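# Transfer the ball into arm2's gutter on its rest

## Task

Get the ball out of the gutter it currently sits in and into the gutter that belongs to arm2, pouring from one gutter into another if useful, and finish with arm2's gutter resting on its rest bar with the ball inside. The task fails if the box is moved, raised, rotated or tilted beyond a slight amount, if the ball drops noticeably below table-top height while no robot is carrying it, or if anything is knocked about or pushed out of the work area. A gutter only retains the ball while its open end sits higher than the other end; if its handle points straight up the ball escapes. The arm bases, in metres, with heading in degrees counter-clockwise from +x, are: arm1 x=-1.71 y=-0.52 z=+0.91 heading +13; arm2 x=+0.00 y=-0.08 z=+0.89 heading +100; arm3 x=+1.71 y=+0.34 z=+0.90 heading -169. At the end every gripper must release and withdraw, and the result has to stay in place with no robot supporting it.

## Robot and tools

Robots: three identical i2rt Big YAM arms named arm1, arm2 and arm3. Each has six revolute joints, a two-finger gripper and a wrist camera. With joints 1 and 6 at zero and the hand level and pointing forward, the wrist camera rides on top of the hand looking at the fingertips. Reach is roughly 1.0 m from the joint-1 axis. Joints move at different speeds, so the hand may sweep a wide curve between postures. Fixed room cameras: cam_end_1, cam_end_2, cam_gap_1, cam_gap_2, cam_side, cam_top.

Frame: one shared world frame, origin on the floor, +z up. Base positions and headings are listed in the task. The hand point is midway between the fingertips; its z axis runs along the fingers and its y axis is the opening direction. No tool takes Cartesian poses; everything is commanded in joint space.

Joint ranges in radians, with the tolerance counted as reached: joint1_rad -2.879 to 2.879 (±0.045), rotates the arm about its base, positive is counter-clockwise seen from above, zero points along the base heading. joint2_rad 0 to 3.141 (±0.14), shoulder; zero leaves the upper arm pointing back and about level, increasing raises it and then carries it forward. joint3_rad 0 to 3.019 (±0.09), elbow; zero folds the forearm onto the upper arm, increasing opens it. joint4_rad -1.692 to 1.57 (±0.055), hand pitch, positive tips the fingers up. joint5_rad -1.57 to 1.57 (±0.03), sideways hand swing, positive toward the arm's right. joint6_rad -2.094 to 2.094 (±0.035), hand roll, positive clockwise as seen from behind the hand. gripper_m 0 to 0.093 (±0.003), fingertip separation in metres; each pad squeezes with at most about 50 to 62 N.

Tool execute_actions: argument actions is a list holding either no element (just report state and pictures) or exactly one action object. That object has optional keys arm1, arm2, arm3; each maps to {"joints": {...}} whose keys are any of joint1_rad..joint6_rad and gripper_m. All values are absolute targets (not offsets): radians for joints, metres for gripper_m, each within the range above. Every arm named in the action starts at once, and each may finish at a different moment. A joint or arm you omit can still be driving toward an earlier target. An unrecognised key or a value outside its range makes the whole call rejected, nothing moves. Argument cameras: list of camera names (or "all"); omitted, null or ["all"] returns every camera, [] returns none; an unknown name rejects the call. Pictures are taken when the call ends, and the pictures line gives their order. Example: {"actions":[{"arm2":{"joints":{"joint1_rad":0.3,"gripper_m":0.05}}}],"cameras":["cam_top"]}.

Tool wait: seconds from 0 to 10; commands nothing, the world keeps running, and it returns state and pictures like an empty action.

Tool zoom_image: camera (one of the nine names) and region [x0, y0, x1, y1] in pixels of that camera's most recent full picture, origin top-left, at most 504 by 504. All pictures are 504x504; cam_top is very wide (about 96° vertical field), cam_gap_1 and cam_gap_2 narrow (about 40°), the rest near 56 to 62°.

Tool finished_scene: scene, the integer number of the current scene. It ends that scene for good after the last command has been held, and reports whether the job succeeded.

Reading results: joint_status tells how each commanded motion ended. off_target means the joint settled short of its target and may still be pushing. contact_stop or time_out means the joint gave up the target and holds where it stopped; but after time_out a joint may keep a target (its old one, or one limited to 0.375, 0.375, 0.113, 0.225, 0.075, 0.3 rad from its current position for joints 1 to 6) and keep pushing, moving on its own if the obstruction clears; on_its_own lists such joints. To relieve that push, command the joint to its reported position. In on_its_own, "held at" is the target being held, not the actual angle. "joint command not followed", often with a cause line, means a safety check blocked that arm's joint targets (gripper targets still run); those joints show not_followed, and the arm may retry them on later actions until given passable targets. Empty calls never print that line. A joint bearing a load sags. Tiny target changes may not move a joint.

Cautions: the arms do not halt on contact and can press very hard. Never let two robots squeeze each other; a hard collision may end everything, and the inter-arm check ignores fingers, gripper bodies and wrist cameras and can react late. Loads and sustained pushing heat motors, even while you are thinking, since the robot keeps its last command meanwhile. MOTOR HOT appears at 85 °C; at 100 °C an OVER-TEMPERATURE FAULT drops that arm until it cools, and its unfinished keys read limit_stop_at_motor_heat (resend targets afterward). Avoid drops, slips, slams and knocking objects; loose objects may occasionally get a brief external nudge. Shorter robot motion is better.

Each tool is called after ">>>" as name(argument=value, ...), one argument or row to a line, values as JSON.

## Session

>>> execute_actions(
  actions=[],
)

Scene clock: 0.00 s.
Motor temperatures (°C, as the motors report them): arm1=[21 22 21 21 20 23] | arm2=[20 22 25 21 20 23] | arm3=[21 23 22 24 23 21]
arm1.joint_positions: joint1_rad=+0.880 joint2_rad=+0.651 joint3_rad=+1.526 joint4_rad=-1.479 joint5_rad=+0.216 joint6_rad=-0.601 gripper_m=+0.094
arm1.joint_status: not commanded
arm1.hand: x=-1.5922 y=-0.3403 z=+1.4796 quat_wxyz=(-0.467, +0.636, -0.614, -0.020) (m; scene frame)
arm2.joint_positions: joint1_rad=+0.296 joint2_rad=+0.499 joint3_rad=+1.555 joint4_rad=-1.315 joint5_rad=+0.182 joint6_rad=+0.173 gripper_m=+0.094
arm2.joint_status: not commanded
arm2.hand: x=-0.0337 y=+0.0632 z=+1.5309 quat_wxyz=(-0.334, +0.601, -0.514, -0.514) (m; scene frame)
arm3.joint_positions: joint1_rad=-0.791 joint2_rad=+0.401 joint3_rad=+1.343 joint4_rad=-1.220 joint5_rad=-0.106 joint6_rad=-0.002 gripper_m=+0.095
arm3.joint_status: not commanded
arm3.hand: x=+1.5728 y=+0.4144 z=+1.4842 quat_wxyz=(+0.136, -0.771, +0.204, +0.587) (m; scene frame)
pictures: arm1_cam_wrist, arm2_cam_wrist, arm3_cam_wrist, cam_end_1, cam_end_2, cam_gap_1, cam_gap_2, cam_side, cam_top
Images, in order (width x height): arm1_cam_wrist 504x504, arm2_cam_wrist 504x504, arm3_cam_wrist 504x504, cam_end_1 504x504, cam_end_2 504x504, cam_gap_1 504x504, cam_gap_2 504x504, cam_side 504x504, cam_top 504x504.

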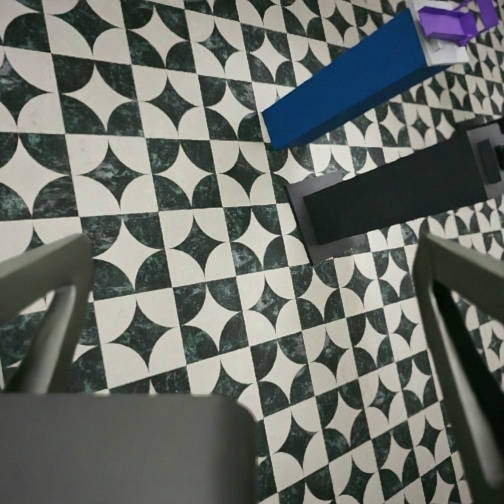

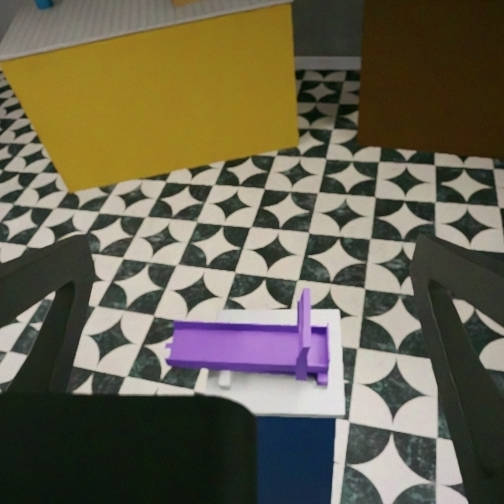

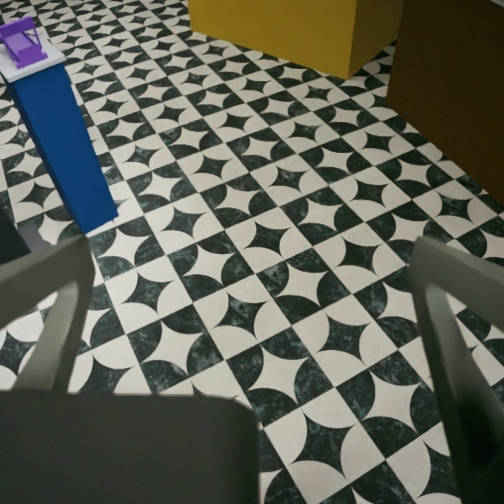

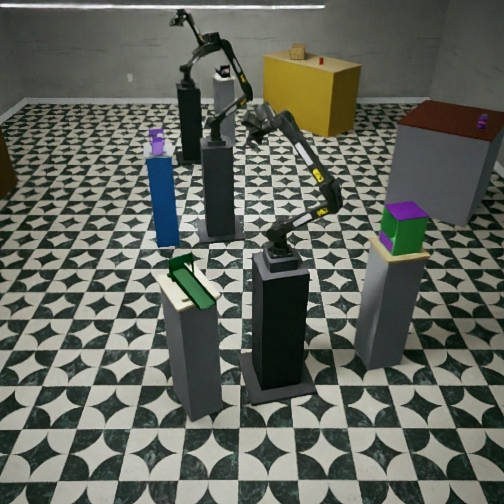

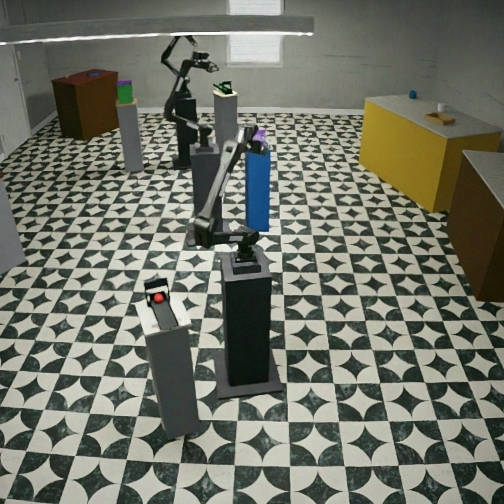

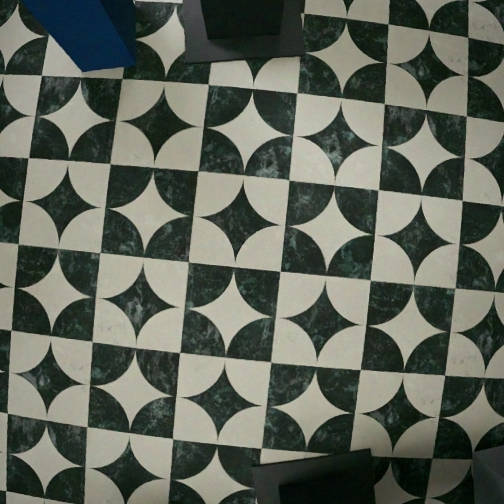

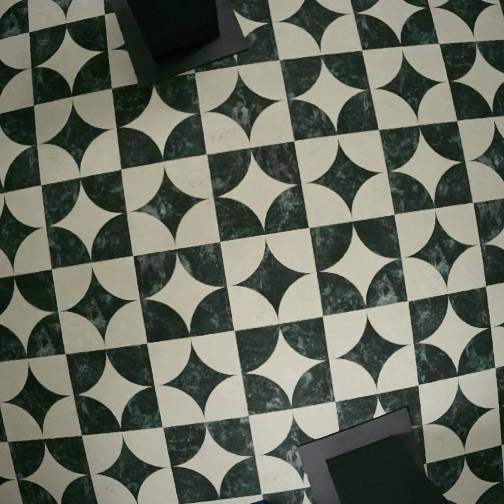

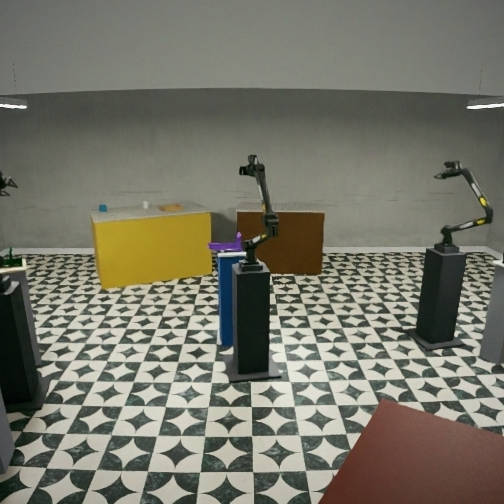

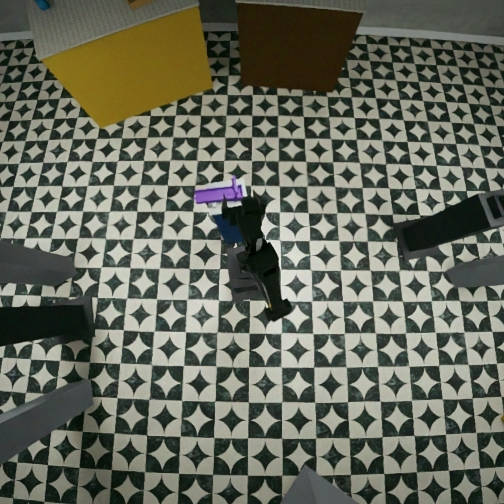

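>>> execute_actions(
  actions=[
    {"arm3":{"joints":{"joint1_rad":1.85,"joint2_rad":1.35,"joint3_rad":1.35,"joint4_rad":-1.15,"joint5_rad":-0.2,"joint6_rad":-0.1}},"arm2":{"joints":{"joint1_rad":-0.07,"joint2_rad":1.62,"joint3_rad":1.38,"joint4_rad":-1.29,"joint5_rad":-0.2,"joint6_rad":-0.1}}},
  ],
  cameras=["arm2_cam_wrist","arm3_cam_wrist","cam_end_1","cam_end_2"],
)

Scene clock: 2.80 s.
Motor temperatures (°C, as the motors report them): arm1=[21 22 21 21 20 23] | arm2=[20 22 25 21 20 23] | arm3=[21 23 23 24 23 21]
arm1.joint_positions: joint1_rad=+0.880 joint2_rad=+0.651 joint3_rad=+1.526 joint4_rad=-1.479 joint5_rad=+0.216 joint6_rad=-0.601 gripper_m=+0.094
arm1.joint_status: not commanded
arm1.hand: x=-1.5922 y=-0.3403 z=+1.4796 quat_wxyz=(-0.467, +0.636, -0.614, -0.020) (m; scene frame)
arm2.joint_positions: joint1_rad=-0.068 joint2_rad=+1.629 joint3_rad=+1.368 joint4_rad=-1.294 joint5_rad=-0.198 joint6_rad=-0.084 gripper_m=+0.094
arm2.joint_status: all done
arm2.hand: x=-0.0849 y=+0.3985 z=+1.0542 quat_wxyz=(+0.067, +0.769, -0.631, -0.078) (m; scene frame)
arm3.joint_positions: joint1_rad=+1.849 joint2_rad=+1.365 joint3_rad=+1.331 joint4_rad=-1.162 joint5_rad=-0.200 joint6_rad=-0.089 gripper_m=+0.095
arm3.joint_status: all done
arm3.hand: x=+1.9638 y=-0.0752 z=+1.1793 quat_wxyz=(-0.209, -0.457, -0.864, +0.024) (m; scene frame)
pictures: arm2_cam_wrist, arm3_cam_wrist, cam_end_1, cam_end_2
Images, in order (width x height): arm2_cam_wrist 504x504, arm3_cam_wrist 504x504, cam_end_1 504x504, cam_end_2 504x504.

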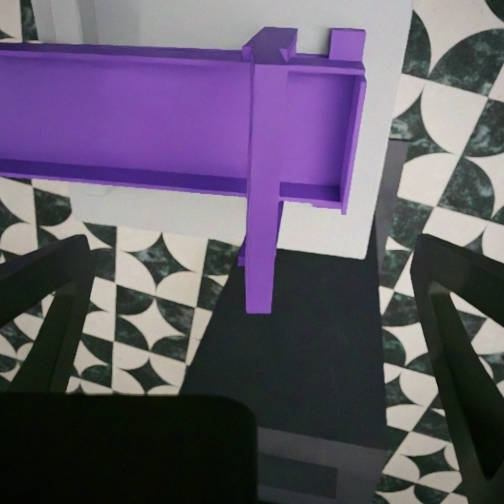

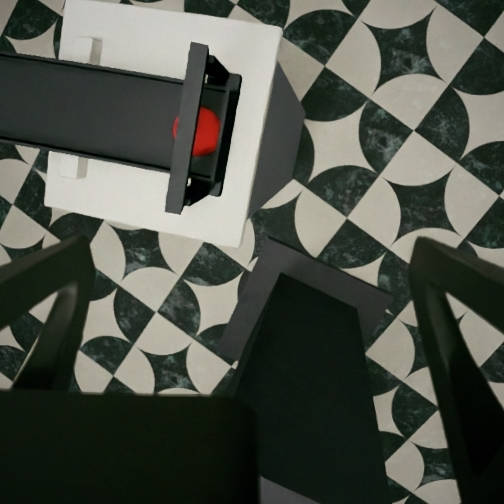

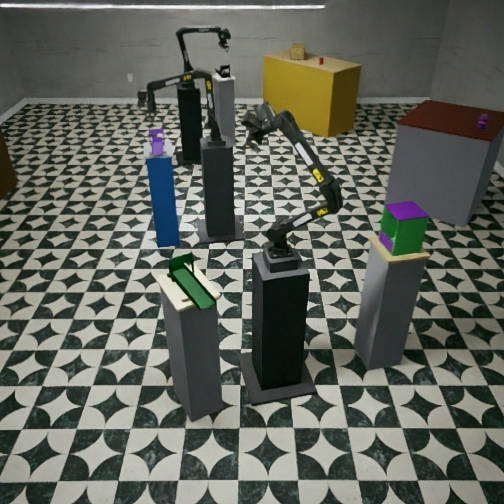

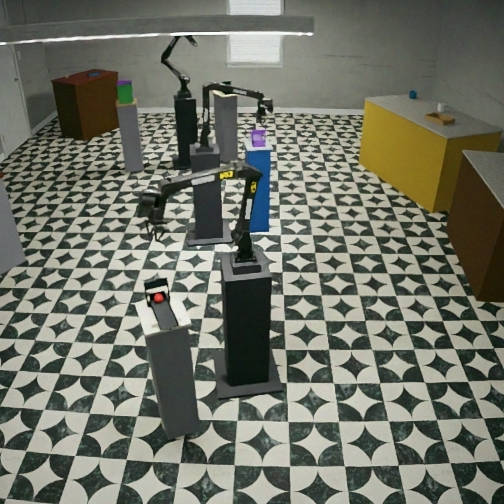

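>>> execute_actions(
  actions=[
    {"arm3":{"joints":{"joint1_rad":2.01,"joint2_rad":1.76,"joint3_rad":1.44,"joint4_rad":-1.18,"joint6_rad":0.16}},"arm2":{"joints":{"joint1_rad":-0.035,"joint3_rad":1.23,"joint4_rad":-1.15,"joint6_rad":0.01}}},
  ],
  cameras=["arm2_cam_wrist","arm3_cam_wrist"],
)

Scene clock: 5.07 s.
Motor temperatures (°C, as the motors report them): arm1=[21 22 21 21 20 23] | arm2=[20 22 26 21 20 23] | arm3=[21 23 23 24 23 21]
arm1.joint_positions: joint1_rad=+0.880 joint2_rad=+0.651 joint3_rad=+1.526 joint4_rad=-1.479 joint5_rad=+0.216 joint6_rad=-0.601 gripper_m=+0.094
arm1.joint_status: not commanded
arm1.hand: x=-1.5922 y=-0.3403 z=+1.4796 quat_wxyz=(-0.467, +0.636, -0.614, -0.020) (m; scene frame)
arm2.joint_positions: joint1_rad=-0.036 joint2_rad=+1.628 joint3_rad=+1.219 joint4_rad=-1.160 joint5_rad=-0.198 joint6_rad=-0.006 gripper_m=+0.094
arm2.joint_status: all done
arm2.hand: x=-0.0976 y=+0.3735 z=+1.0009 quat_wxyz=(+0.075, +0.754, -0.649, -0.069) (m; scene frame)
arm3.joint_positions: joint1_rad=+2.019 joint2_rad=+1.773 joint3_rad=+1.416 joint4_rad=-1.168 joint5_rad=-0.200 joint6_rad=+0.147 gripper_m=+0.095
arm3.joint_status: all done
arm3.hand: x=+2.0613 y=-0.0688 z=+1.0151 quat_wxyz=(-0.060, -0.508, -0.856, -0.082) (m; scene frame)
pictures: arm2_cam_wrist, arm3_cam_wrist
Images, in order (width x height): arm2_cam_wrist 504x504, arm3_cam_wrist 504x504.

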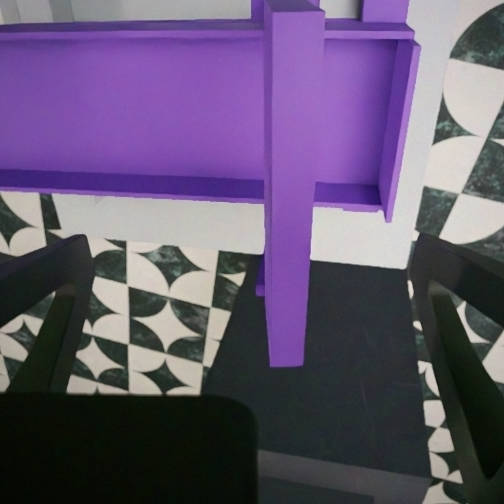

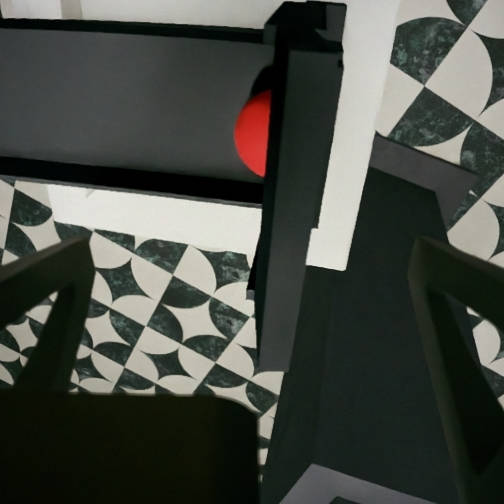

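>>> execute_actions(
  actions=[
    {"arm3":{"joints":{"joint1_rad":1.995,"joint2_rad":1.845,"joint4_rad":-1.09,"joint5_rad":-0.26,"joint6_rad":0.23}},"arm2":{"joints":{"joint1_rad":-0.05,"joint2_rad":1.71,"joint4_rad":-1.065}}},
  ],
  cameras=["arm2_cam_wrist","arm3_cam_wrist"],
)

Scene clock: 6.23 s.
Motor temperatures (°C, as the motors report them): arm1=[21 22 21 21 20 23] | arm2=[20 22 26 21 20 23] | arm3=[21 24 24 24 23 21]
arm1.joint_positions: joint1_rad=+0.880 joint2_rad=+0.651 joint3_rad=+1.526 joint4_rad=-1.479 joint5_rad=+0.216 joint6_rad=-0.601 gripper_m=+0.094
arm1.joint_status: not commanded
arm1.hand: x=-1.5922 y=-0.3403 z=+1.4796 quat_wxyz=(-0.467, +0.636, -0.614, -0.020) (m; scene frame)
arm2.joint_positions: joint1_rad=-0.044 joint2_rad=+1.718 joint3_rad=+1.219 joint4_rad=-1.073 joint5_rad=-0.198 joint6_rad=-0.005 gripper_m=+0.094
arm2.joint_status: all done
arm2.hand: x=-0.0964 y=+0.3915 z=+0.9601 quat_wxyz=(+0.076, +0.751, -0.653, -0.068) (m; scene frame)
arm3.joint_positions: joint1_rad=+2.010 joint2_rad=+1.858 joint3_rad=+1.416 joint4_rad=-1.106 joint5_rad=-0.257 joint6_rad=+0.217 gripper_m=+0.095
arm3.joint_status: all done
arm3.hand: x=+2.0718 y=-0.0759 z=+0.9736 quat_wxyz=(-0.056, -0.540, -0.832, -0.115) (m; scene frame)
pictures: arm2_cam_wrist, arm3_cam_wrist
Images, in order (width x height): arm2_cam_wrist 504x504, arm3_cam_wrist 504x504.

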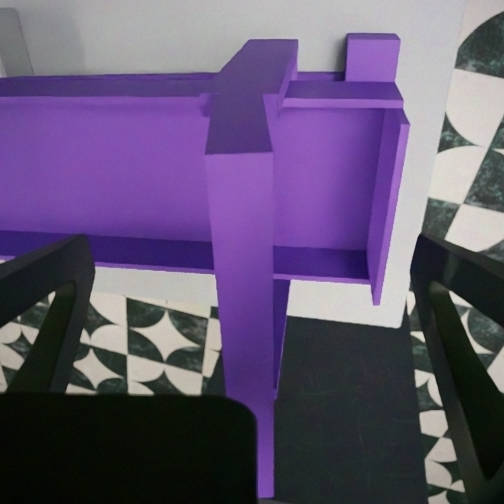

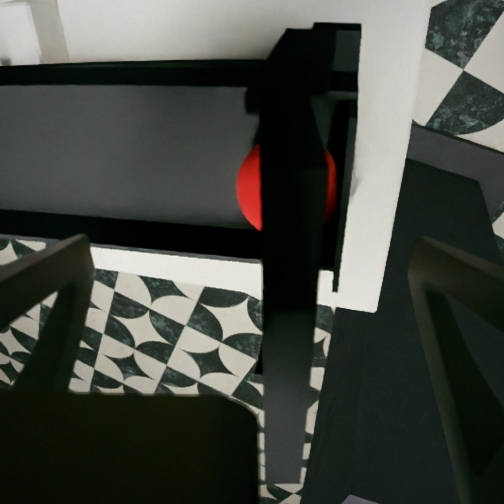

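>>> execute_actions(
  actions=[
    {"arm3":{"joints":{"joint1_rad":1.978,"joint3_rad":1.385,"joint4_rad":-1.05}},"arm2":{"joints":{"joint3_rad":1.195,"joint4_rad":-1.05}}},
  ],
  cameras=["arm2_cam_wrist","arm3_cam_wrist"],
)

>>> execute_actions(
  actions=[
    {"arm3":{"joints":{"gripper_m":0}},"arm2":{"joints":{"gripper_m":0}}},
  ],
  cameras=["arm2_cam_wrist","arm3_cam_wrist"],
)

Scene clock: 7.23 s.
Motor temperatures (°C, as the motors report them): arm1=[21 22 21 21 20 23] | arm2=[20 22 26 21 20 23] | arm3=[21 24 24 24 23 21]
arm1.joint_positions: joint1_rad=+0.880 joint2_rad=+0.651 joint3_rad=+1.526 joint4_rad=-1.479 joint5_rad=+0.216 joint6_rad=-0.601 gripper_m=+0.094
arm1.joint_status: not commanded
arm1.hand: x=-1.5922 y=-0.3403 z=+1.4796 quat_wxyz=(-0.467, +0.636, -0.614, -0.020) (m; scene frame)
arm2.joint_positions: joint1_rad=-0.044 joint2_rad=+1.718 joint3_rad=+1.192 joint4_rad=-1.059 joint5_rad=-0.198 joint6_rad=-0.005 gripper_m=+0.094
arm2.joint_status: all done
arm2.hand: x=-0.0954 y=+0.3833 z=+0.9510 quat_wxyz=(+0.081, +0.750, -0.653, -0.063) (m; scene frame)
arm3.joint_positions: joint1_rad=+1.989 joint2_rad=+1.857 joint3_rad=+1.375 joint4_rad=-1.067 joint5_rad=-0.257 joint6_rad=+0.218 gripper_m=+0.095
arm3.joint_status: all done
arm3.hand: x=+2.0594 y=-0.0775 z=+0.9605 quat_wxyz=(-0.058, -0.549, -0.826, -0.114) (m; scene frame)
pictures: arm2_cam_wrist, arm3_cam_wrist
Images, in order (width x height): arm2_cam_wrist 504x504, arm3_cam_wrist 504x504.

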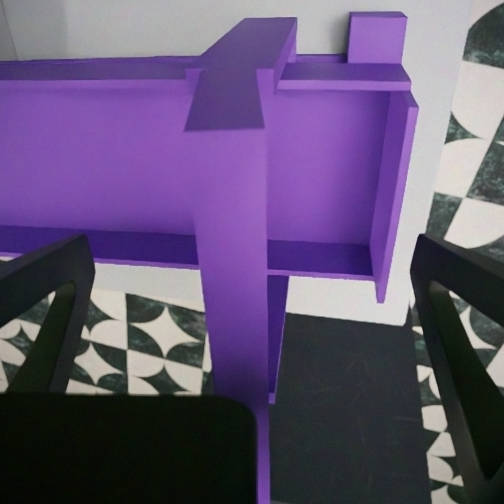

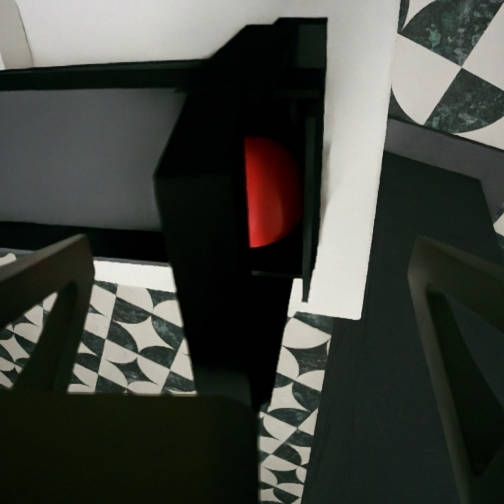

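Scene clock: 7.97 s.
Motor temperatures (°C, as the motors report them): arm1=[21 22 22 21 20 23] | arm2=[20 22 26 21 20 23] | arm3=[21 24 24 24 23 21]
arm1.joint_positions: joint1_rad=+0.880 joint2_rad=+0.651 joint3_rad=+1.526 joint4_rad=-1.479 joint5_rad=+0.216 joint6_rad=-0.601 gripper_m=+0.094
arm1.joint_status: not commanded
arm1.hand: x=-1.5922 y=-0.3403 z=+1.4796 quat_wxyz=(-0.467, +0.636, -0.614, -0.020) (m; scene frame)
arm2.joint_positions: joint1_rad=-0.044 joint2_rad=+1.718 joint3_rad=+1.192 joint4_rad=-1.058 joint5_rad=-0.206 joint6_rad=-0.005 gripper_m=+0.011
arm2.joint_status: gripper_m off_target (ended at +0.011, target +0.000)
arm2.hand: x=-0.0965 y=+0.3834 z=+0.9515 quat_wxyz=(+0.083, +0.749, -0.654, -0.066) (m; scene frame)
arm3.joint_positions: joint1_rad=+1.989 joint2_rad=+1.857 joint3_rad=+1.375 joint4_rad=-1.064 joint5_rad=-0.260 joint6_rad=+0.221 gripper_m=+0.012
arm3.joint_status: gripper_m off_target (ended at +0.012, target +0.000)
arm3.hand: x=+2.0601 y=-0.0779 z=+0.9606 quat_wxyz=(-0.059, -0.550, -0.825, -0.115) (m; scene frame)
pictures: arm2_cam_wrist, arm3_cam_wrist
Images, in order (width x height): arm2_cam_wrist 504x504, arm3_cam_wrist 504x504.

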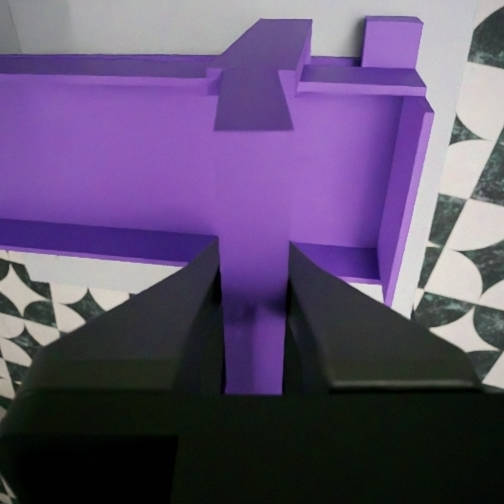

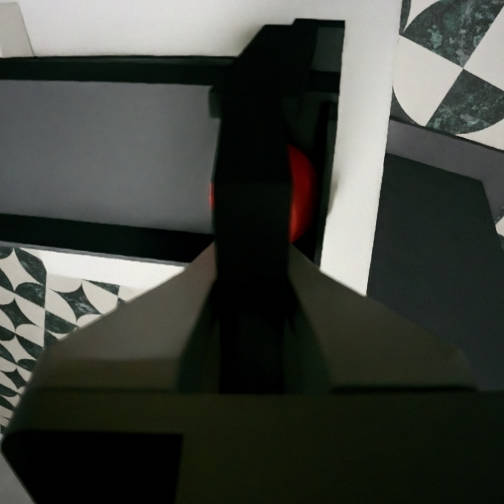

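>>> execute_actions(
  actions=[
    {"arm3":{"joints":{"joint2_rad":1.6,"joint5_rad":-0.45,"joint6_rad":0.4}},"arm2":{"joints":{"joint2_rad":1.45}}},
  ],
  cameras=[],
)

>>> execute_actions(
  actions=[
    {"arm3":{"joints":{"joint1_rad":1.5,"joint3_rad":1.65,"joint5_rad":-0.35,"joint6_rad":1.0}},"arm2":{"joints":{"joint1_rad":-0.9,"joint5_rad":0,"joint6_rad":1.585}}},
  ],
  cameras=[],
)

>>> execute_actions(
  actions=[
    {"arm3":{"joints":{"joint1_rad":0.8,"joint3_rad":1.85,"joint4_rad":-1.25,"joint5_rad":0,"joint6_rad":1.585}},"arm2":{"joints":{"joint1_rad":-1.505,"joint2_rad":1.88,"joint3_rad":1.63,"joint4_rad":-0.95}}},
  ],
  cameras=[],
)

>>> execute_actions(
  actions=[
    {"arm3":{"joints":{"joint1_rad":0.045,"joint2_rad":1.68}}},
  ],
  cameras=["arm3_cam_wrist","cam_side","cam_gap_2"],
)

>>> zoom_image(
  camera="cam_side",
  region=[300, 170, 420, 290],
)

Scene clock: 10.07 s.
Motor temperatures (°C, as the motors report them): arm1=[21 22 22 21 20 23] | arm2=[20 22 26 21 20 23] | arm3=[21 24 24 24 23 21]
arm1.joint_positions: joint1_rad=+0.880 joint2_rad=+0.651 joint3_rad=+1.526 joint4_rad=-1.479 joint5_rad=+0.216 joint6_rad=-0.601 gripper_m=+0.094
arm1.joint_status: not commanded
arm1.hand: x=-1.5922 y=-0.3403 z=+1.4796 quat_wxyz=(-0.467, +0.636, -0.614, -0.020) (m; scene frame)
arm2.joint_positions: joint1_rad=-0.045 joint2_rad=+1.454 joint3_rad=+1.174 joint4_rad=-1.058 joint5_rad=-0.197 joint6_rad=-0.005 gripper_m=+0.011
arm2.joint_status: all done
arm2.hand: x=-0.0937 y=+0.3803 z=+1.0634 quat_wxyz=(-0.002, +0.752, -0.641, -0.154) (m; scene frame)
arm3.joint_positions: joint1_rad=+1.989 joint2_rad=+1.616 joint3_rad=+1.356 joint4_rad=-1.064 joint5_rad=-0.443 joint6_rad=+0.386 gripper_m=+0.012
arm3.joint_status: all done
arm3.hand: x=+2.0804 y=-0.0552 z=+1.0880 quat_wxyz=(-0.178, -0.582, -0.774, -0.174) (m; scene frame)
pictures: none
No camera images: the call's "cameras" was empty. Leave "cameras" out to get every camera's image.

Scene clock: 12.23 s.
Motor temperatures (°C, as the motors report them): arm1=[21 22 22 21 20 23] | arm2=[20 22 27 21 20 23] | arm3=[21 24 25 24 23 21]
arm1.joint_positions: joint1_rad=+0.880 joint2_rad=+0.651 joint3_rad=+1.526 joint4_rad=-1.479 joint5_rad=+0.216 joint6_rad=-0.601 gripper_m=+0.094
arm1.joint_status: not commanded
arm1.hand: x=-1.5922 y=-0.3403 z=+1.4796 quat_wxyz=(-0.467, +0.636, -0.614, -0.020) (m; scene frame)
arm2.joint_positions: joint1_rad=-0.906 joint2_rad=+1.455 joint3_rad=+1.174 joint4_rad=-1.058 joint5_rad=+0.003 joint6_rad=+1.569 gripper_m=+0.011
arm2.joint_status: all done
arm2.hand: x=+0.3142 y=+0.2698 z=+1.0570 quat_wxyz=(-0.039, -0.353, -0.928, -0.107) (m; scene frame)
arm3.joint_positions: joint1_rad=+1.493 joint2_rad=+1.619 joint3_rad=+1.609 joint4_rad=-1.061 joint5_rad=-0.344 joint6_rad=+0.987 gripper_m=+0.012
arm3.joint_status: all done
arm3.hand: x=+1.8417 y=-0.2537 z=+1.1981 quat_wxyz=(-0.276, -0.882, -0.367, -0.104) (m; scene frame)
pictures: none
No camera images: the call's "cameras" was empty. Leave "cameras" out to get every camera's image.

Scene clock: 13.93 s.
Motor temperatures (°C, as the motors report them): arm1=[21 22 22 21 20 23] | arm2=[20 22 28 21 20 23] | arm3=[21 24 25 24 23 21]
arm1.joint_positions: joint1_rad=+0.880 joint2_rad=+0.651 joint3_rad=+1.526 joint4_rad=-1.479 joint5_rad=+0.216 joint6_rad=-0.601 gripper_m=+0.094
arm1.joint_status: not commanded
arm1.hand: x=-1.5922 y=-0.3403 z=+1.4796 quat_wxyz=(-0.467, +0.636, -0.614, -0.020) (m; scene frame)
arm2.joint_positions: joint1_rad=-1.499 joint2_rad=+1.906 joint3_rad=+1.558 joint4_rad=-0.952 joint5_rad=+0.000 joint6_rad=+1.572 gripper_m=+0.011
arm2.joint_status: all done
arm2.hand: x=+0.6165 y=+0.0768 z=+0.9837 quat_wxyz=(-0.080, -0.609, -0.782, -0.105) (m; scene frame)
arm3.joint_positions: joint1_rad=+0.789 joint2_rad=+1.628 joint3_rad=+1.802 joint4_rad=-1.242 joint5_rad=+0.002 joint6_rad=+1.572 gripper_m=+0.012
arm3.joint_status: all done
arm3.hand: x=+1.3785 y=-0.1652 z=+1.2582 quat_wxyz=(-0.239, -0.927, +0.281, +0.072) (m; scene frame)
pictures: none
No camera images: the call's "cameras" was empty. Leave "cameras" out to get every camera's image.

Scene clock: 15.53 s.
Motor temperatures (°C, as the motors report them): arm1=[21 22 22 21 20 23] | arm2=[20 23 28 21 20 23] | arm3=[21 24 25 24 23 21]
arm1.joint_positions: joint1_rad=+0.880 joint2_rad=+0.651 joint3_rad=+1.526 joint4_rad=-1.479 joint5_rad=+0.216 joint6_rad=-0.601 gripper_m=+0.094
arm1.joint_status: not commanded
arm1.hand: x=-1.5922 y=-0.3403 z=+1.4796 quat_wxyz=(-0.467, +0.636, -0.614, -0.020) (m; scene frame)
arm2.joint_positions: joint1_rad=-1.499 joint2_rad=+1.906 joint3_rad=+1.558 joint4_rad=-0.952 joint5_rad=+0.000 joint6_rad=+1.572 gripper_m=+0.011
arm2.joint_status: not commanded
arm2.hand: x=+0.6165 y=+0.0768 z=+0.9837 quat_wxyz=(-0.080, -0.609, -0.782, -0.105) (m; scene frame)
arm3.joint_positions: joint1_rad=+0.038 joint2_rad=+1.719 joint3_rad=+1.802 joint4_rad=-1.242 joint5_rad=+0.002 joint6_rad=+1.575 gripper_m=+0.012
arm3.joint_status: all done
arm3.hand: x=+1.1077 y=+0.1960 z=+1.2037 quat_wxyz=(-0.161, -0.766, +0.610, +0.126) (m; scene frame)
pictures: arm3_cam_wrist, cam_gap_2, cam_side
Images, in order (width x height): arm3_cam_wrist 504x504, cam_gap_2 504x504, cam_side 504x504.

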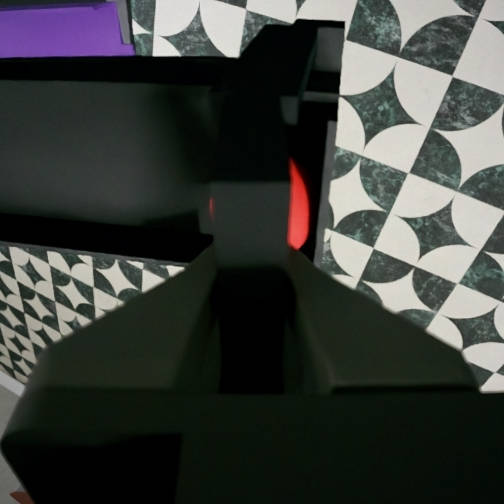

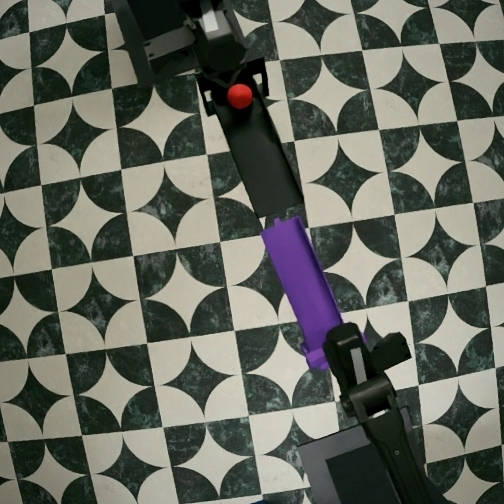

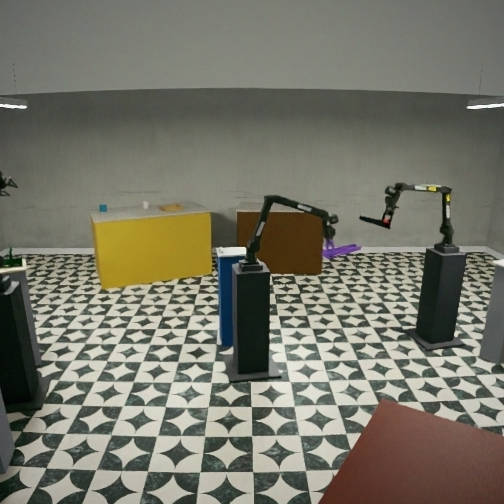

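Region (300, 170, 420, 290) of cam_side's 504x504 image, scaled by 4.200, with more detail than that image has.

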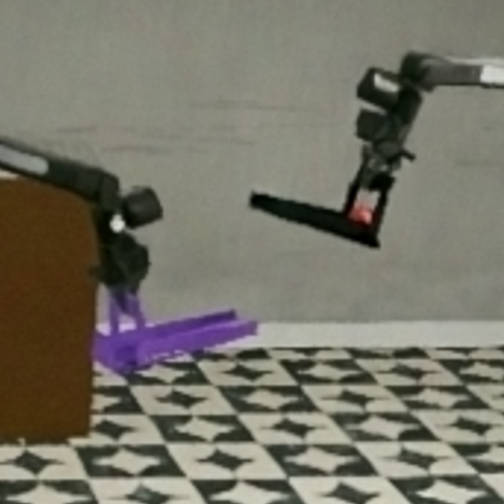

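>>> execute_actions(
  actions=[
    {"arm3":{"joints":{"joint2_rad":1.9,"joint3_rad":1.99,"joint4_rad":-1.29}},"arm2":{"joints":{"joint1_rad":-1.517,"joint2_rad":1.98,"joint3_rad":1.76}}},
  ],
  cameras=["cam_side","cam_gap_2"],
)

>>> zoom_image(
  camera="cam_side",
  region=[300, 170, 420, 290],
)

Scene clock: 17.30 s.
Motor temperatures (°C, as the motors report them): arm1=[21 22 22 21 20 23] | arm2=[20 23 29 21 20 23] | arm3=[21 24 26 24 23 21]
arm1.joint_positions: joint1_rad=+0.880 joint2_rad=+0.651 joint3_rad=+1.526 joint4_rad=-1.479 joint5_rad=+0.216 joint6_rad=-0.601 gripper_m=+0.094
arm1.joint_status: not commanded
arm1.hand: x=-1.5922 y=-0.3403 z=+1.4796 quat_wxyz=(-0.467, +0.636, -0.614, -0.020) (m; scene frame)
arm2.joint_positions: joint1_rad=-1.513 joint2_rad=+1.989 joint3_rad=+1.691 joint4_rad=-0.956 joint5_rad=+0.000 joint6_rad=+1.572 gripper_m=+0.011
arm2.joint_status: all done
arm2.hand: x=+0.6616 y=+0.0784 z=+0.9885 quat_wxyz=(-0.095, -0.612, -0.775, -0.123) (m; scene frame)
arm3.joint_positions: joint1_rad=+0.038 joint2_rad=+1.938 joint3_rad=+1.944 joint4_rad=-1.285 joint5_rad=+0.002 joint6_rad=+1.575 gripper_m=+0.012
arm3.joint_status: all done
arm3.hand: x=+1.0588 y=+0.1842 z=+1.1289 quat_wxyz=(-0.115, -0.774, +0.616, +0.090) (m; scene frame)
pictures: cam_gap_2, cam_side
Images, in order (width x height): cam_gap_2 504x504, cam_side 504x504.

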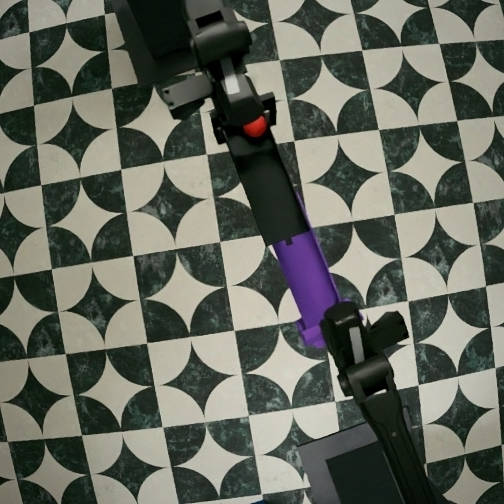

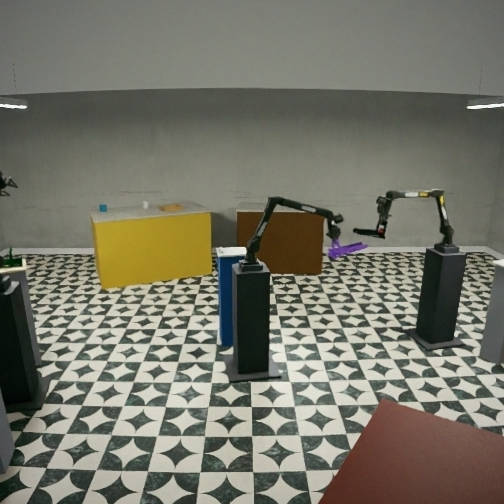

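Region (300, 170, 420, 290) of cam_side's 504x504 image, scaled by 4.200, with more detail than that image has.

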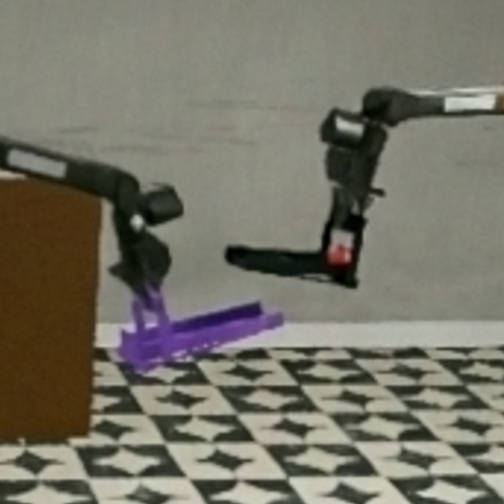

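>>> execute_actions(
  actions=[
    {"arm3":{"joints":{"joint4_rad":-1.46}},"arm2":{"joints":{"joint1_rad":-1.503}}},
  ],
  cameras=["cam_side","cam_gap_2"],
)

>>> zoom_image(
  camera="cam_side",
  region=[300, 170, 420, 290],
)

>>> wait(
  seconds=2,
)

Scene clock: 18.47 s.
Motor temperatures (°C, as the motors report them): arm1=[21 22 22 21 20 23] | arm2=[20 23 29 21 20 23] | arm3=[21 24 26 24 23 21]
arm1.joint_positions: joint1_rad=+0.880 joint2_rad=+0.651 joint3_rad=+1.526 joint4_rad=-1.479 joint5_rad=+0.216 joint6_rad=-0.601 gripper_m=+0.094
arm1.joint_status: not commanded
arm1.hand: x=-1.5922 y=-0.3403 z=+1.4796 quat_wxyz=(-0.467, +0.636, -0.614, -0.020) (m; scene frame)
arm2.joint_positions: joint1_rad=-1.510 joint2_rad=+1.989 joint3_rad=+1.691 joint4_rad=-0.956 joint5_rad=+0.000 joint6_rad=+1.572 gripper_m=+0.011
arm2.joint_status: all done
arm2.hand: x=+0.6611 y=+0.0804 z=+0.9886 quat_wxyz=(-0.095, -0.611, -0.776, -0.123) (m; scene frame)
arm3.joint_positions: joint1_rad=+0.038 joint2_rad=+1.938 joint3_rad=+1.944 joint4_rad=-1.448 joint5_rad=+0.002 joint6_rad=+1.575 gripper_m=+0.012
arm3.joint_status: all done
arm3.hand: x=+1.0971 y=+0.1932 z=+1.1205 quat_wxyz=(-0.051, -0.781, +0.621, +0.040) (m; scene frame)
pictures: cam_gap_2, cam_side
Images, in order (width x height): cam_gap_2 504x504, cam_side 504x504.

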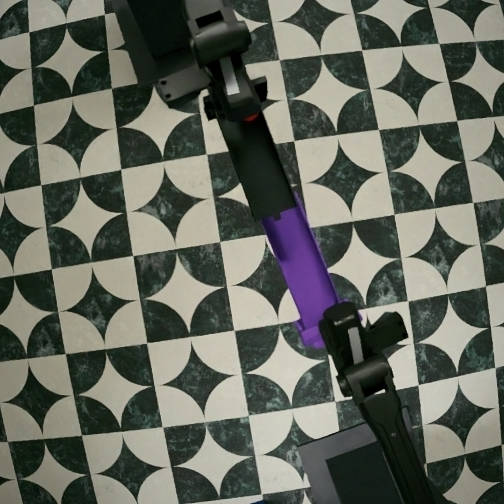

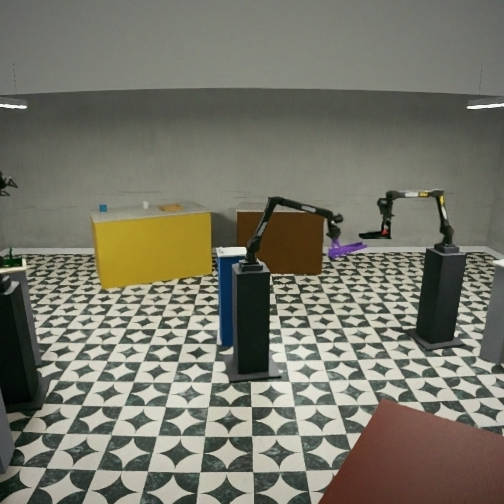

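Region (300, 170, 420, 290) of cam_side's 504x504 image, scaled by 4.200, with more detail than that image has.

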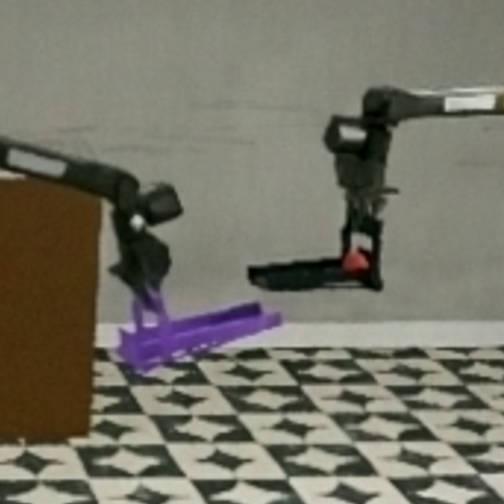

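Scene clock: 20.47 s.
Motor temperatures (°C, as the motors report them): arm1=[21 22 22 21 20 23] | arm2=[20 23 30 21 20 23] | arm3=[21 24 26 24 23 21]
arm1.joint_positions: joint1_rad=+0.880 joint2_rad=+0.651 joint3_rad=+1.526 joint4_rad=-1.479 joint5_rad=+0.216 joint6_rad=-0.601 gripper_m=+0.094
arm1.joint_status: not commanded
arm1.hand: x=-1.5922 y=-0.3403 z=+1.4796 quat_wxyz=(-0.467, +0.636, -0.614, -0.020) (m; scene frame)
arm2.joint_positions: joint1_rad=-1.510 joint2_rad=+1.991 joint3_rad=+1.692 joint4_rad=-0.960 joint5_rad=+0.000 joint6_rad=+1.573 gripper_m=+0.011
arm2.joint_status: all done
arm2.hand: x=+0.6604 y=+0.0802 z=+0.9868 quat_wxyz=(-0.093, -0.612, -0.776, -0.121) (m; scene frame)
arm3.joint_positions: joint1_rad=+0.038 joint2_rad=+1.938 joint3_rad=+1.944 joint4_rad=-1.449 joint5_rad=+0.002 joint6_rad=+1.576 gripper_m=+0.012
arm3.joint_status: all done
arm3.hand: x=+1.0973 y=+0.1933 z=+1.1207 quat_wxyz=(-0.051, -0.781, +0.621, +0.040) (m; scene frame)
wait: 2.00 s; at rest by 0.27 s
pictures: arm1_cam_wrist, arm2_cam_wrist, arm3_cam_wrist, cam_end_1, cam_end_2, cam_gap_1, cam_gap_2, cam_side, cam_top
Images, in order (width x height): arm1_cam_wrist 504x504, arm2_cam_wrist 504x504, arm3_cam_wrist 504x504, cam_end_1 504x504, cam_end_2 504x504, cam_gap_1 504x504, cam_gap_2 504x504, cam_side 504x504, cam_top 504x504.

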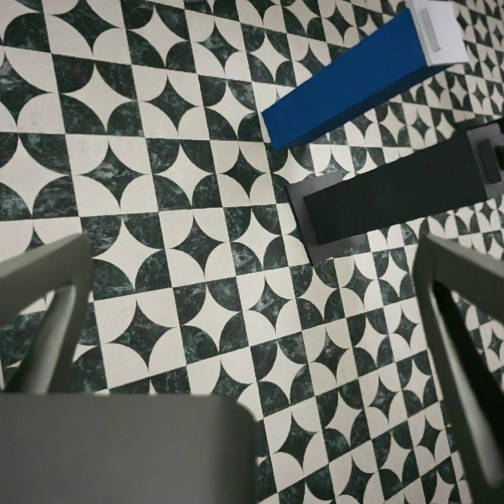

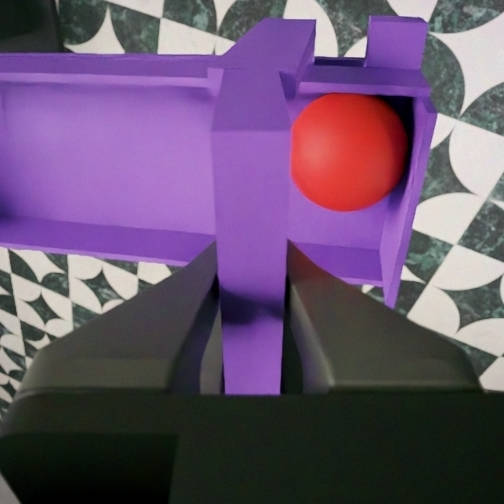

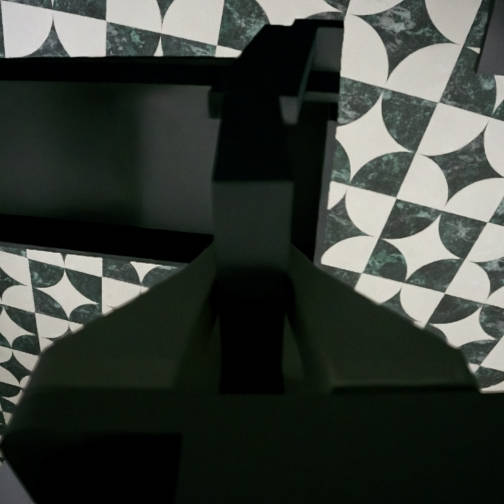

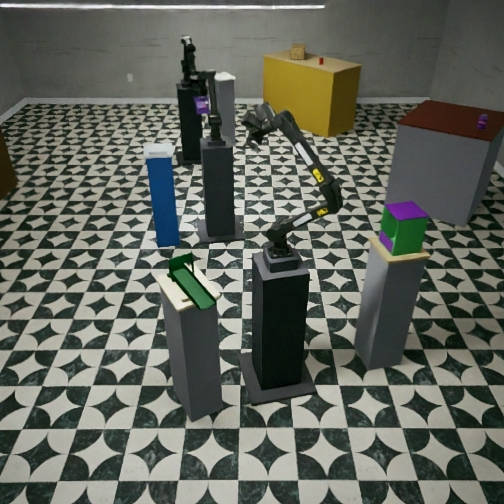

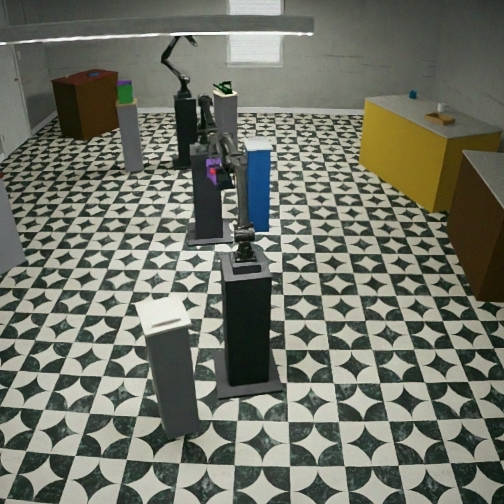

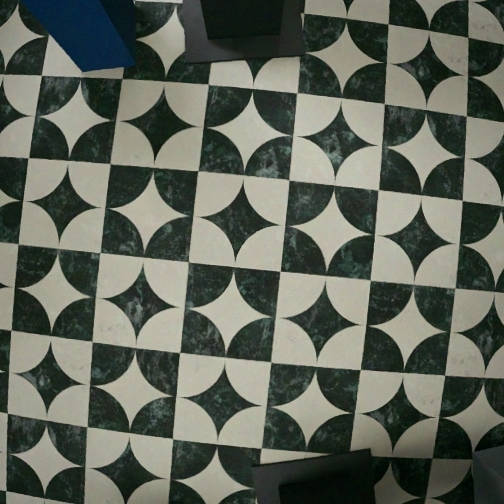

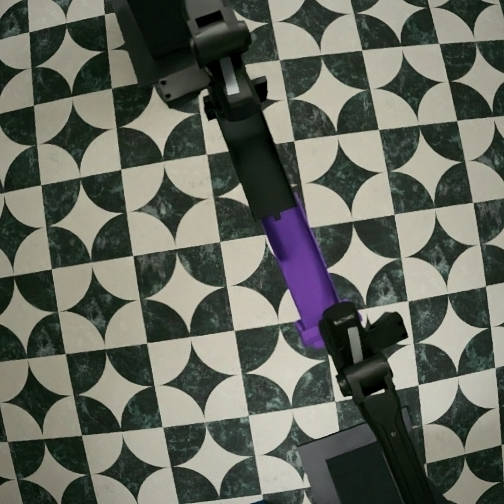

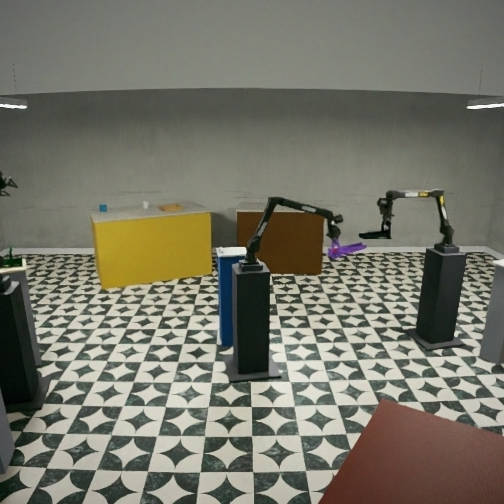

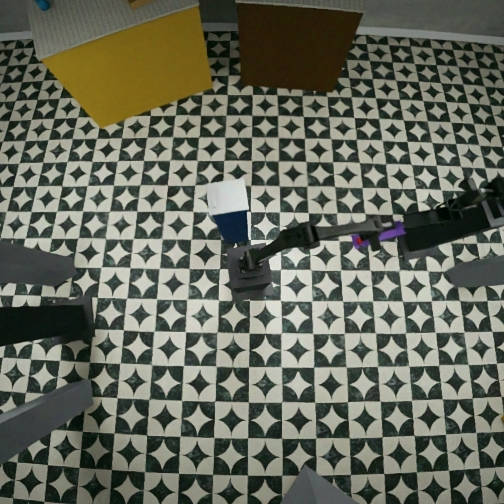

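>>> execute_actions(
  actions=[
    {"arm3":{"joints":{"joint2_rad":1.6,"joint1_rad":0.6}},"arm2":{"joints":{"joint1_rad":-1.3}}},
  ],
  cameras=[],
)

>>> execute_actions(
  actions=[
    {"arm3":{"joints":{"joint1_rad":1.985,"joint3_rad":1.42,"joint5_rad":-0.27,"joint6_rad":0.21,"joint4_rad":-1.2}},"arm2":{"joints":{"joint2_rad":1.7,"joint3_rad":1.68,"joint1_rad":-0.7,"joint5_rad":-0.35,"joint6_rad":0.95}}},
  ],
  cameras=[],
)

>>> execute_actions(
  actions=[
    {"arm3":{"joints":{"joint2_rad":1.78,"joint4_rad":-1.09}},"arm2":{"joints":{"joint1_rad":-0.045,"joint2_rad":1.42,"joint3_rad":1.22,"joint4_rad":-1.06,"joint5_rad":-0.45,"joint6_rad":0.35}}},
  ],
  cameras=[],
)

>>> execute_actions(
  actions=[
    {"arm2":{"joints":{"joint2_rad":1.63,"joint5_rad":-0.28,"joint6_rad":-0.02}}},
  ],
  cameras=["arm2_cam_wrist","arm3_cam_wrist"],
)

Scene clock: 23.10 s.
Motor temperatures (°C, as the motors report them): arm1=[21 22 23 21 20 23] | arm2=[20 23 31 21 20 23] | arm3=[21 24 27 24 23 21]
arm1.joint_positions: joint1_rad=+0.880 joint2_rad=+0.651 joint3_rad=+1.526 joint4_rad=-1.479 joint5_rad=+0.216 joint6_rad=-0.601 gripper_m=+0.094
arm1.joint_status: not commanded
arm1.hand: x=-1.5922 y=-0.3403 z=+1.4796 quat_wxyz=(-0.467, +0.636, -0.614, -0.020) (m; scene frame)
arm2.joint_positions: joint1_rad=-1.306 joint2_rad=+1.991 joint3_rad=+1.692 joint4_rad=-0.960 joint5_rad=+0.001 joint6_rad=+1.573 gripper_m=+0.011
arm2.joint_status: all done
arm2.hand: x=+0.6145 y=+0.2103 z=+0.9873 quat_wxyz=(-0.080, -0.530, -0.834, -0.130) (m; scene frame)
arm3.joint_positions: joint1_rad=+0.609 joint2_rad=+1.620 joint3_rad=+1.961 joint4_rad=-1.451 joint5_rad=-0.002 joint6_rad=+1.576 gripper_m=+0.012
arm3.joint_status: all done
arm3.hand: x=+1.3139 y=-0.0767 z=+1.3163 quat_wxyz=(-0.214, -0.902, +0.367, +0.084) (m; scene frame)
pictures: none
No camera images: the call's "cameras" was empty. Leave "cameras" out to get every camera's image.

Scene clock: 25.17 s.
Motor temperatures (°C, as the motors report them): arm1=[21 22 23 21 20 23] | arm2=[20 23 31 21 20 23] | arm3=[21 24 26 24 23 21]
arm1.joint_positions: joint1_rad=+0.880 joint2_rad=+0.651 joint3_rad=+1.526 joint4_rad=-1.479 joint5_rad=+0.216 joint6_rad=-0.601 gripper_m=+0.094
arm1.joint_status: not commanded
arm1.hand: x=-1.5922 y=-0.3403 z=+1.4796 quat_wxyz=(-0.467, +0.636, -0.614, -0.020) (m; scene frame)
arm2.joint_positions: joint1_rad=-0.706 joint2_rad=+1.713 joint3_rad=+1.646 joint4_rad=-0.958 joint5_rad=-0.344 joint6_rad=+0.964 gripper_m=+0.011
arm2.joint_status: all done
arm2.hand: x=+0.2782 y=+0.5072 z=+1.1569 quat_wxyz=(-0.001, +0.082, -0.946, -0.313) (m; scene frame)
arm3.joint_positions: joint1_rad=+1.987 joint2_rad=+1.628 joint3_rad=+1.403 joint4_rad=-1.213 joint5_rad=-0.267 joint6_rad=+0.223 gripper_m=+0.012
arm3.joint_status: all done
arm3.hand: x=+2.0471 y=-0.0584 z=+1.0847 quat_wxyz=(-0.110, -0.544, -0.826, -0.099) (m; scene frame)
pictures: none
No camera images: the call's "cameras" was empty. Leave "cameras" out to get every camera's image.

Scene clock: 26.77 s.
Motor temperatures (°C, as the motors report them): arm1=[21 22 23 21 20 23] | arm2=[20 23 31 21 20 23] | arm3=[21 25 26 24 23 21]
arm1.joint_positions: joint1_rad=+0.880 joint2_rad=+0.651 joint3_rad=+1.526 joint4_rad=-1.479 joint5_rad=+0.216 joint6_rad=-0.601 gripper_m=+0.094
arm1.joint_status: not commanded
arm1.hand: x=-1.5922 y=-0.3403 z=+1.4796 quat_wxyz=(-0.467, +0.636, -0.614, -0.020) (m; scene frame)
arm2.joint_positions: joint1_rad=-0.040 joint2_rad=+1.433 joint3_rad=+1.195 joint4_rad=-1.065 joint5_rad=-0.444 joint6_rad=+0.364 gripper_m=+0.011
arm2.joint_status: all done
arm2.hand: x=-0.1356 y=+0.3749 z=+1.0944 quat_wxyz=(+0.124, +0.624, -0.738, -0.226) (m; scene frame)
arm3.joint_positions: joint1_rad=+1.987 joint2_rad=+1.808 joint3_rad=+1.393 joint4_rad=-1.106 joint5_rad=-0.267 joint6_rad=+0.221 gripper_m=+0.012
arm3.joint_status: all done
arm3.hand: x=+2.0601 y=-0.0775 z=+0.9917 quat_wxyz=(-0.071, -0.549, -0.825, -0.114) (m; scene frame)
pictures: none
No camera images: the call's "cameras" was empty. Leave "cameras" out to get every camera's image.

Scene clock: 28.17 s.
Motor temperatures (°C, as the motors report them): arm1=[21 22 23 21 20 23] | arm2=[20 23 31 21 20 23] | arm3=[21 25 27 24 23 21]
arm1.joint_positions: joint1_rad=+0.880 joint2_rad=+0.651 joint3_rad=+1.526 joint4_rad=-1.479 joint5_rad=+0.216 joint6_rad=-0.601 gripper_m=+0.094
arm1.joint_status: not commanded
arm1.hand: x=-1.5922 y=-0.3403 z=+1.4796 quat_wxyz=(-0.467, +0.636, -0.614, -0.020) (m; scene frame)
arm2.joint_positions: joint1_rad=-0.040 joint2_rad=+1.662 joint3_rad=+1.195 joint4_rad=-1.065 joint5_rad=-0.275 joint6_rad=-0.005 gripper_m=+0.011
arm2.joint_status: all done
arm2.hand: x=-0.1101 y=+0.3842 z=+0.9807 quat_wxyz=(+0.092, +0.750, -0.647, -0.108) (m; scene frame)
arm3.joint_positions: joint1_rad=+1.987 joint2_rad=+1.808 joint3_rad=+1.393 joint4_rad=-1.106 joint5_rad=-0.267 joint6_rad=+0.221 gripper_m=+0.012
arm3.joint_status: not commanded
arm3.hand: x=+2.0601 y=-0.0775 z=+0.9917 quat_wxyz=(-0.071, -0.549, -0.825, -0.114) (m; scene frame)
pictures: arm2_cam_wrist, arm3_cam_wrist
Images, in order (width x height): arm2_cam_wrist 504x504, arm3_cam_wrist 504x504.

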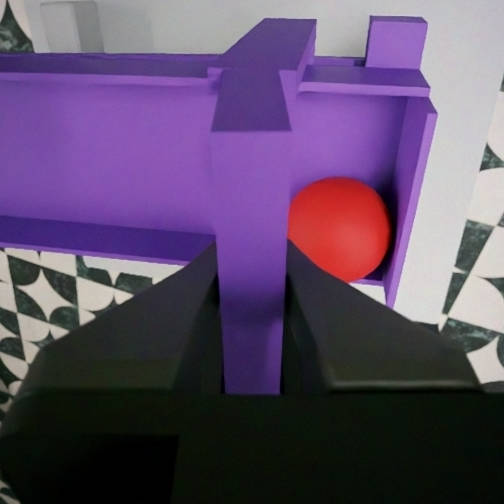

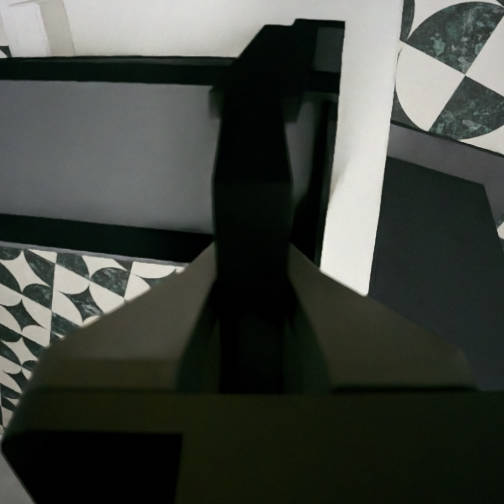

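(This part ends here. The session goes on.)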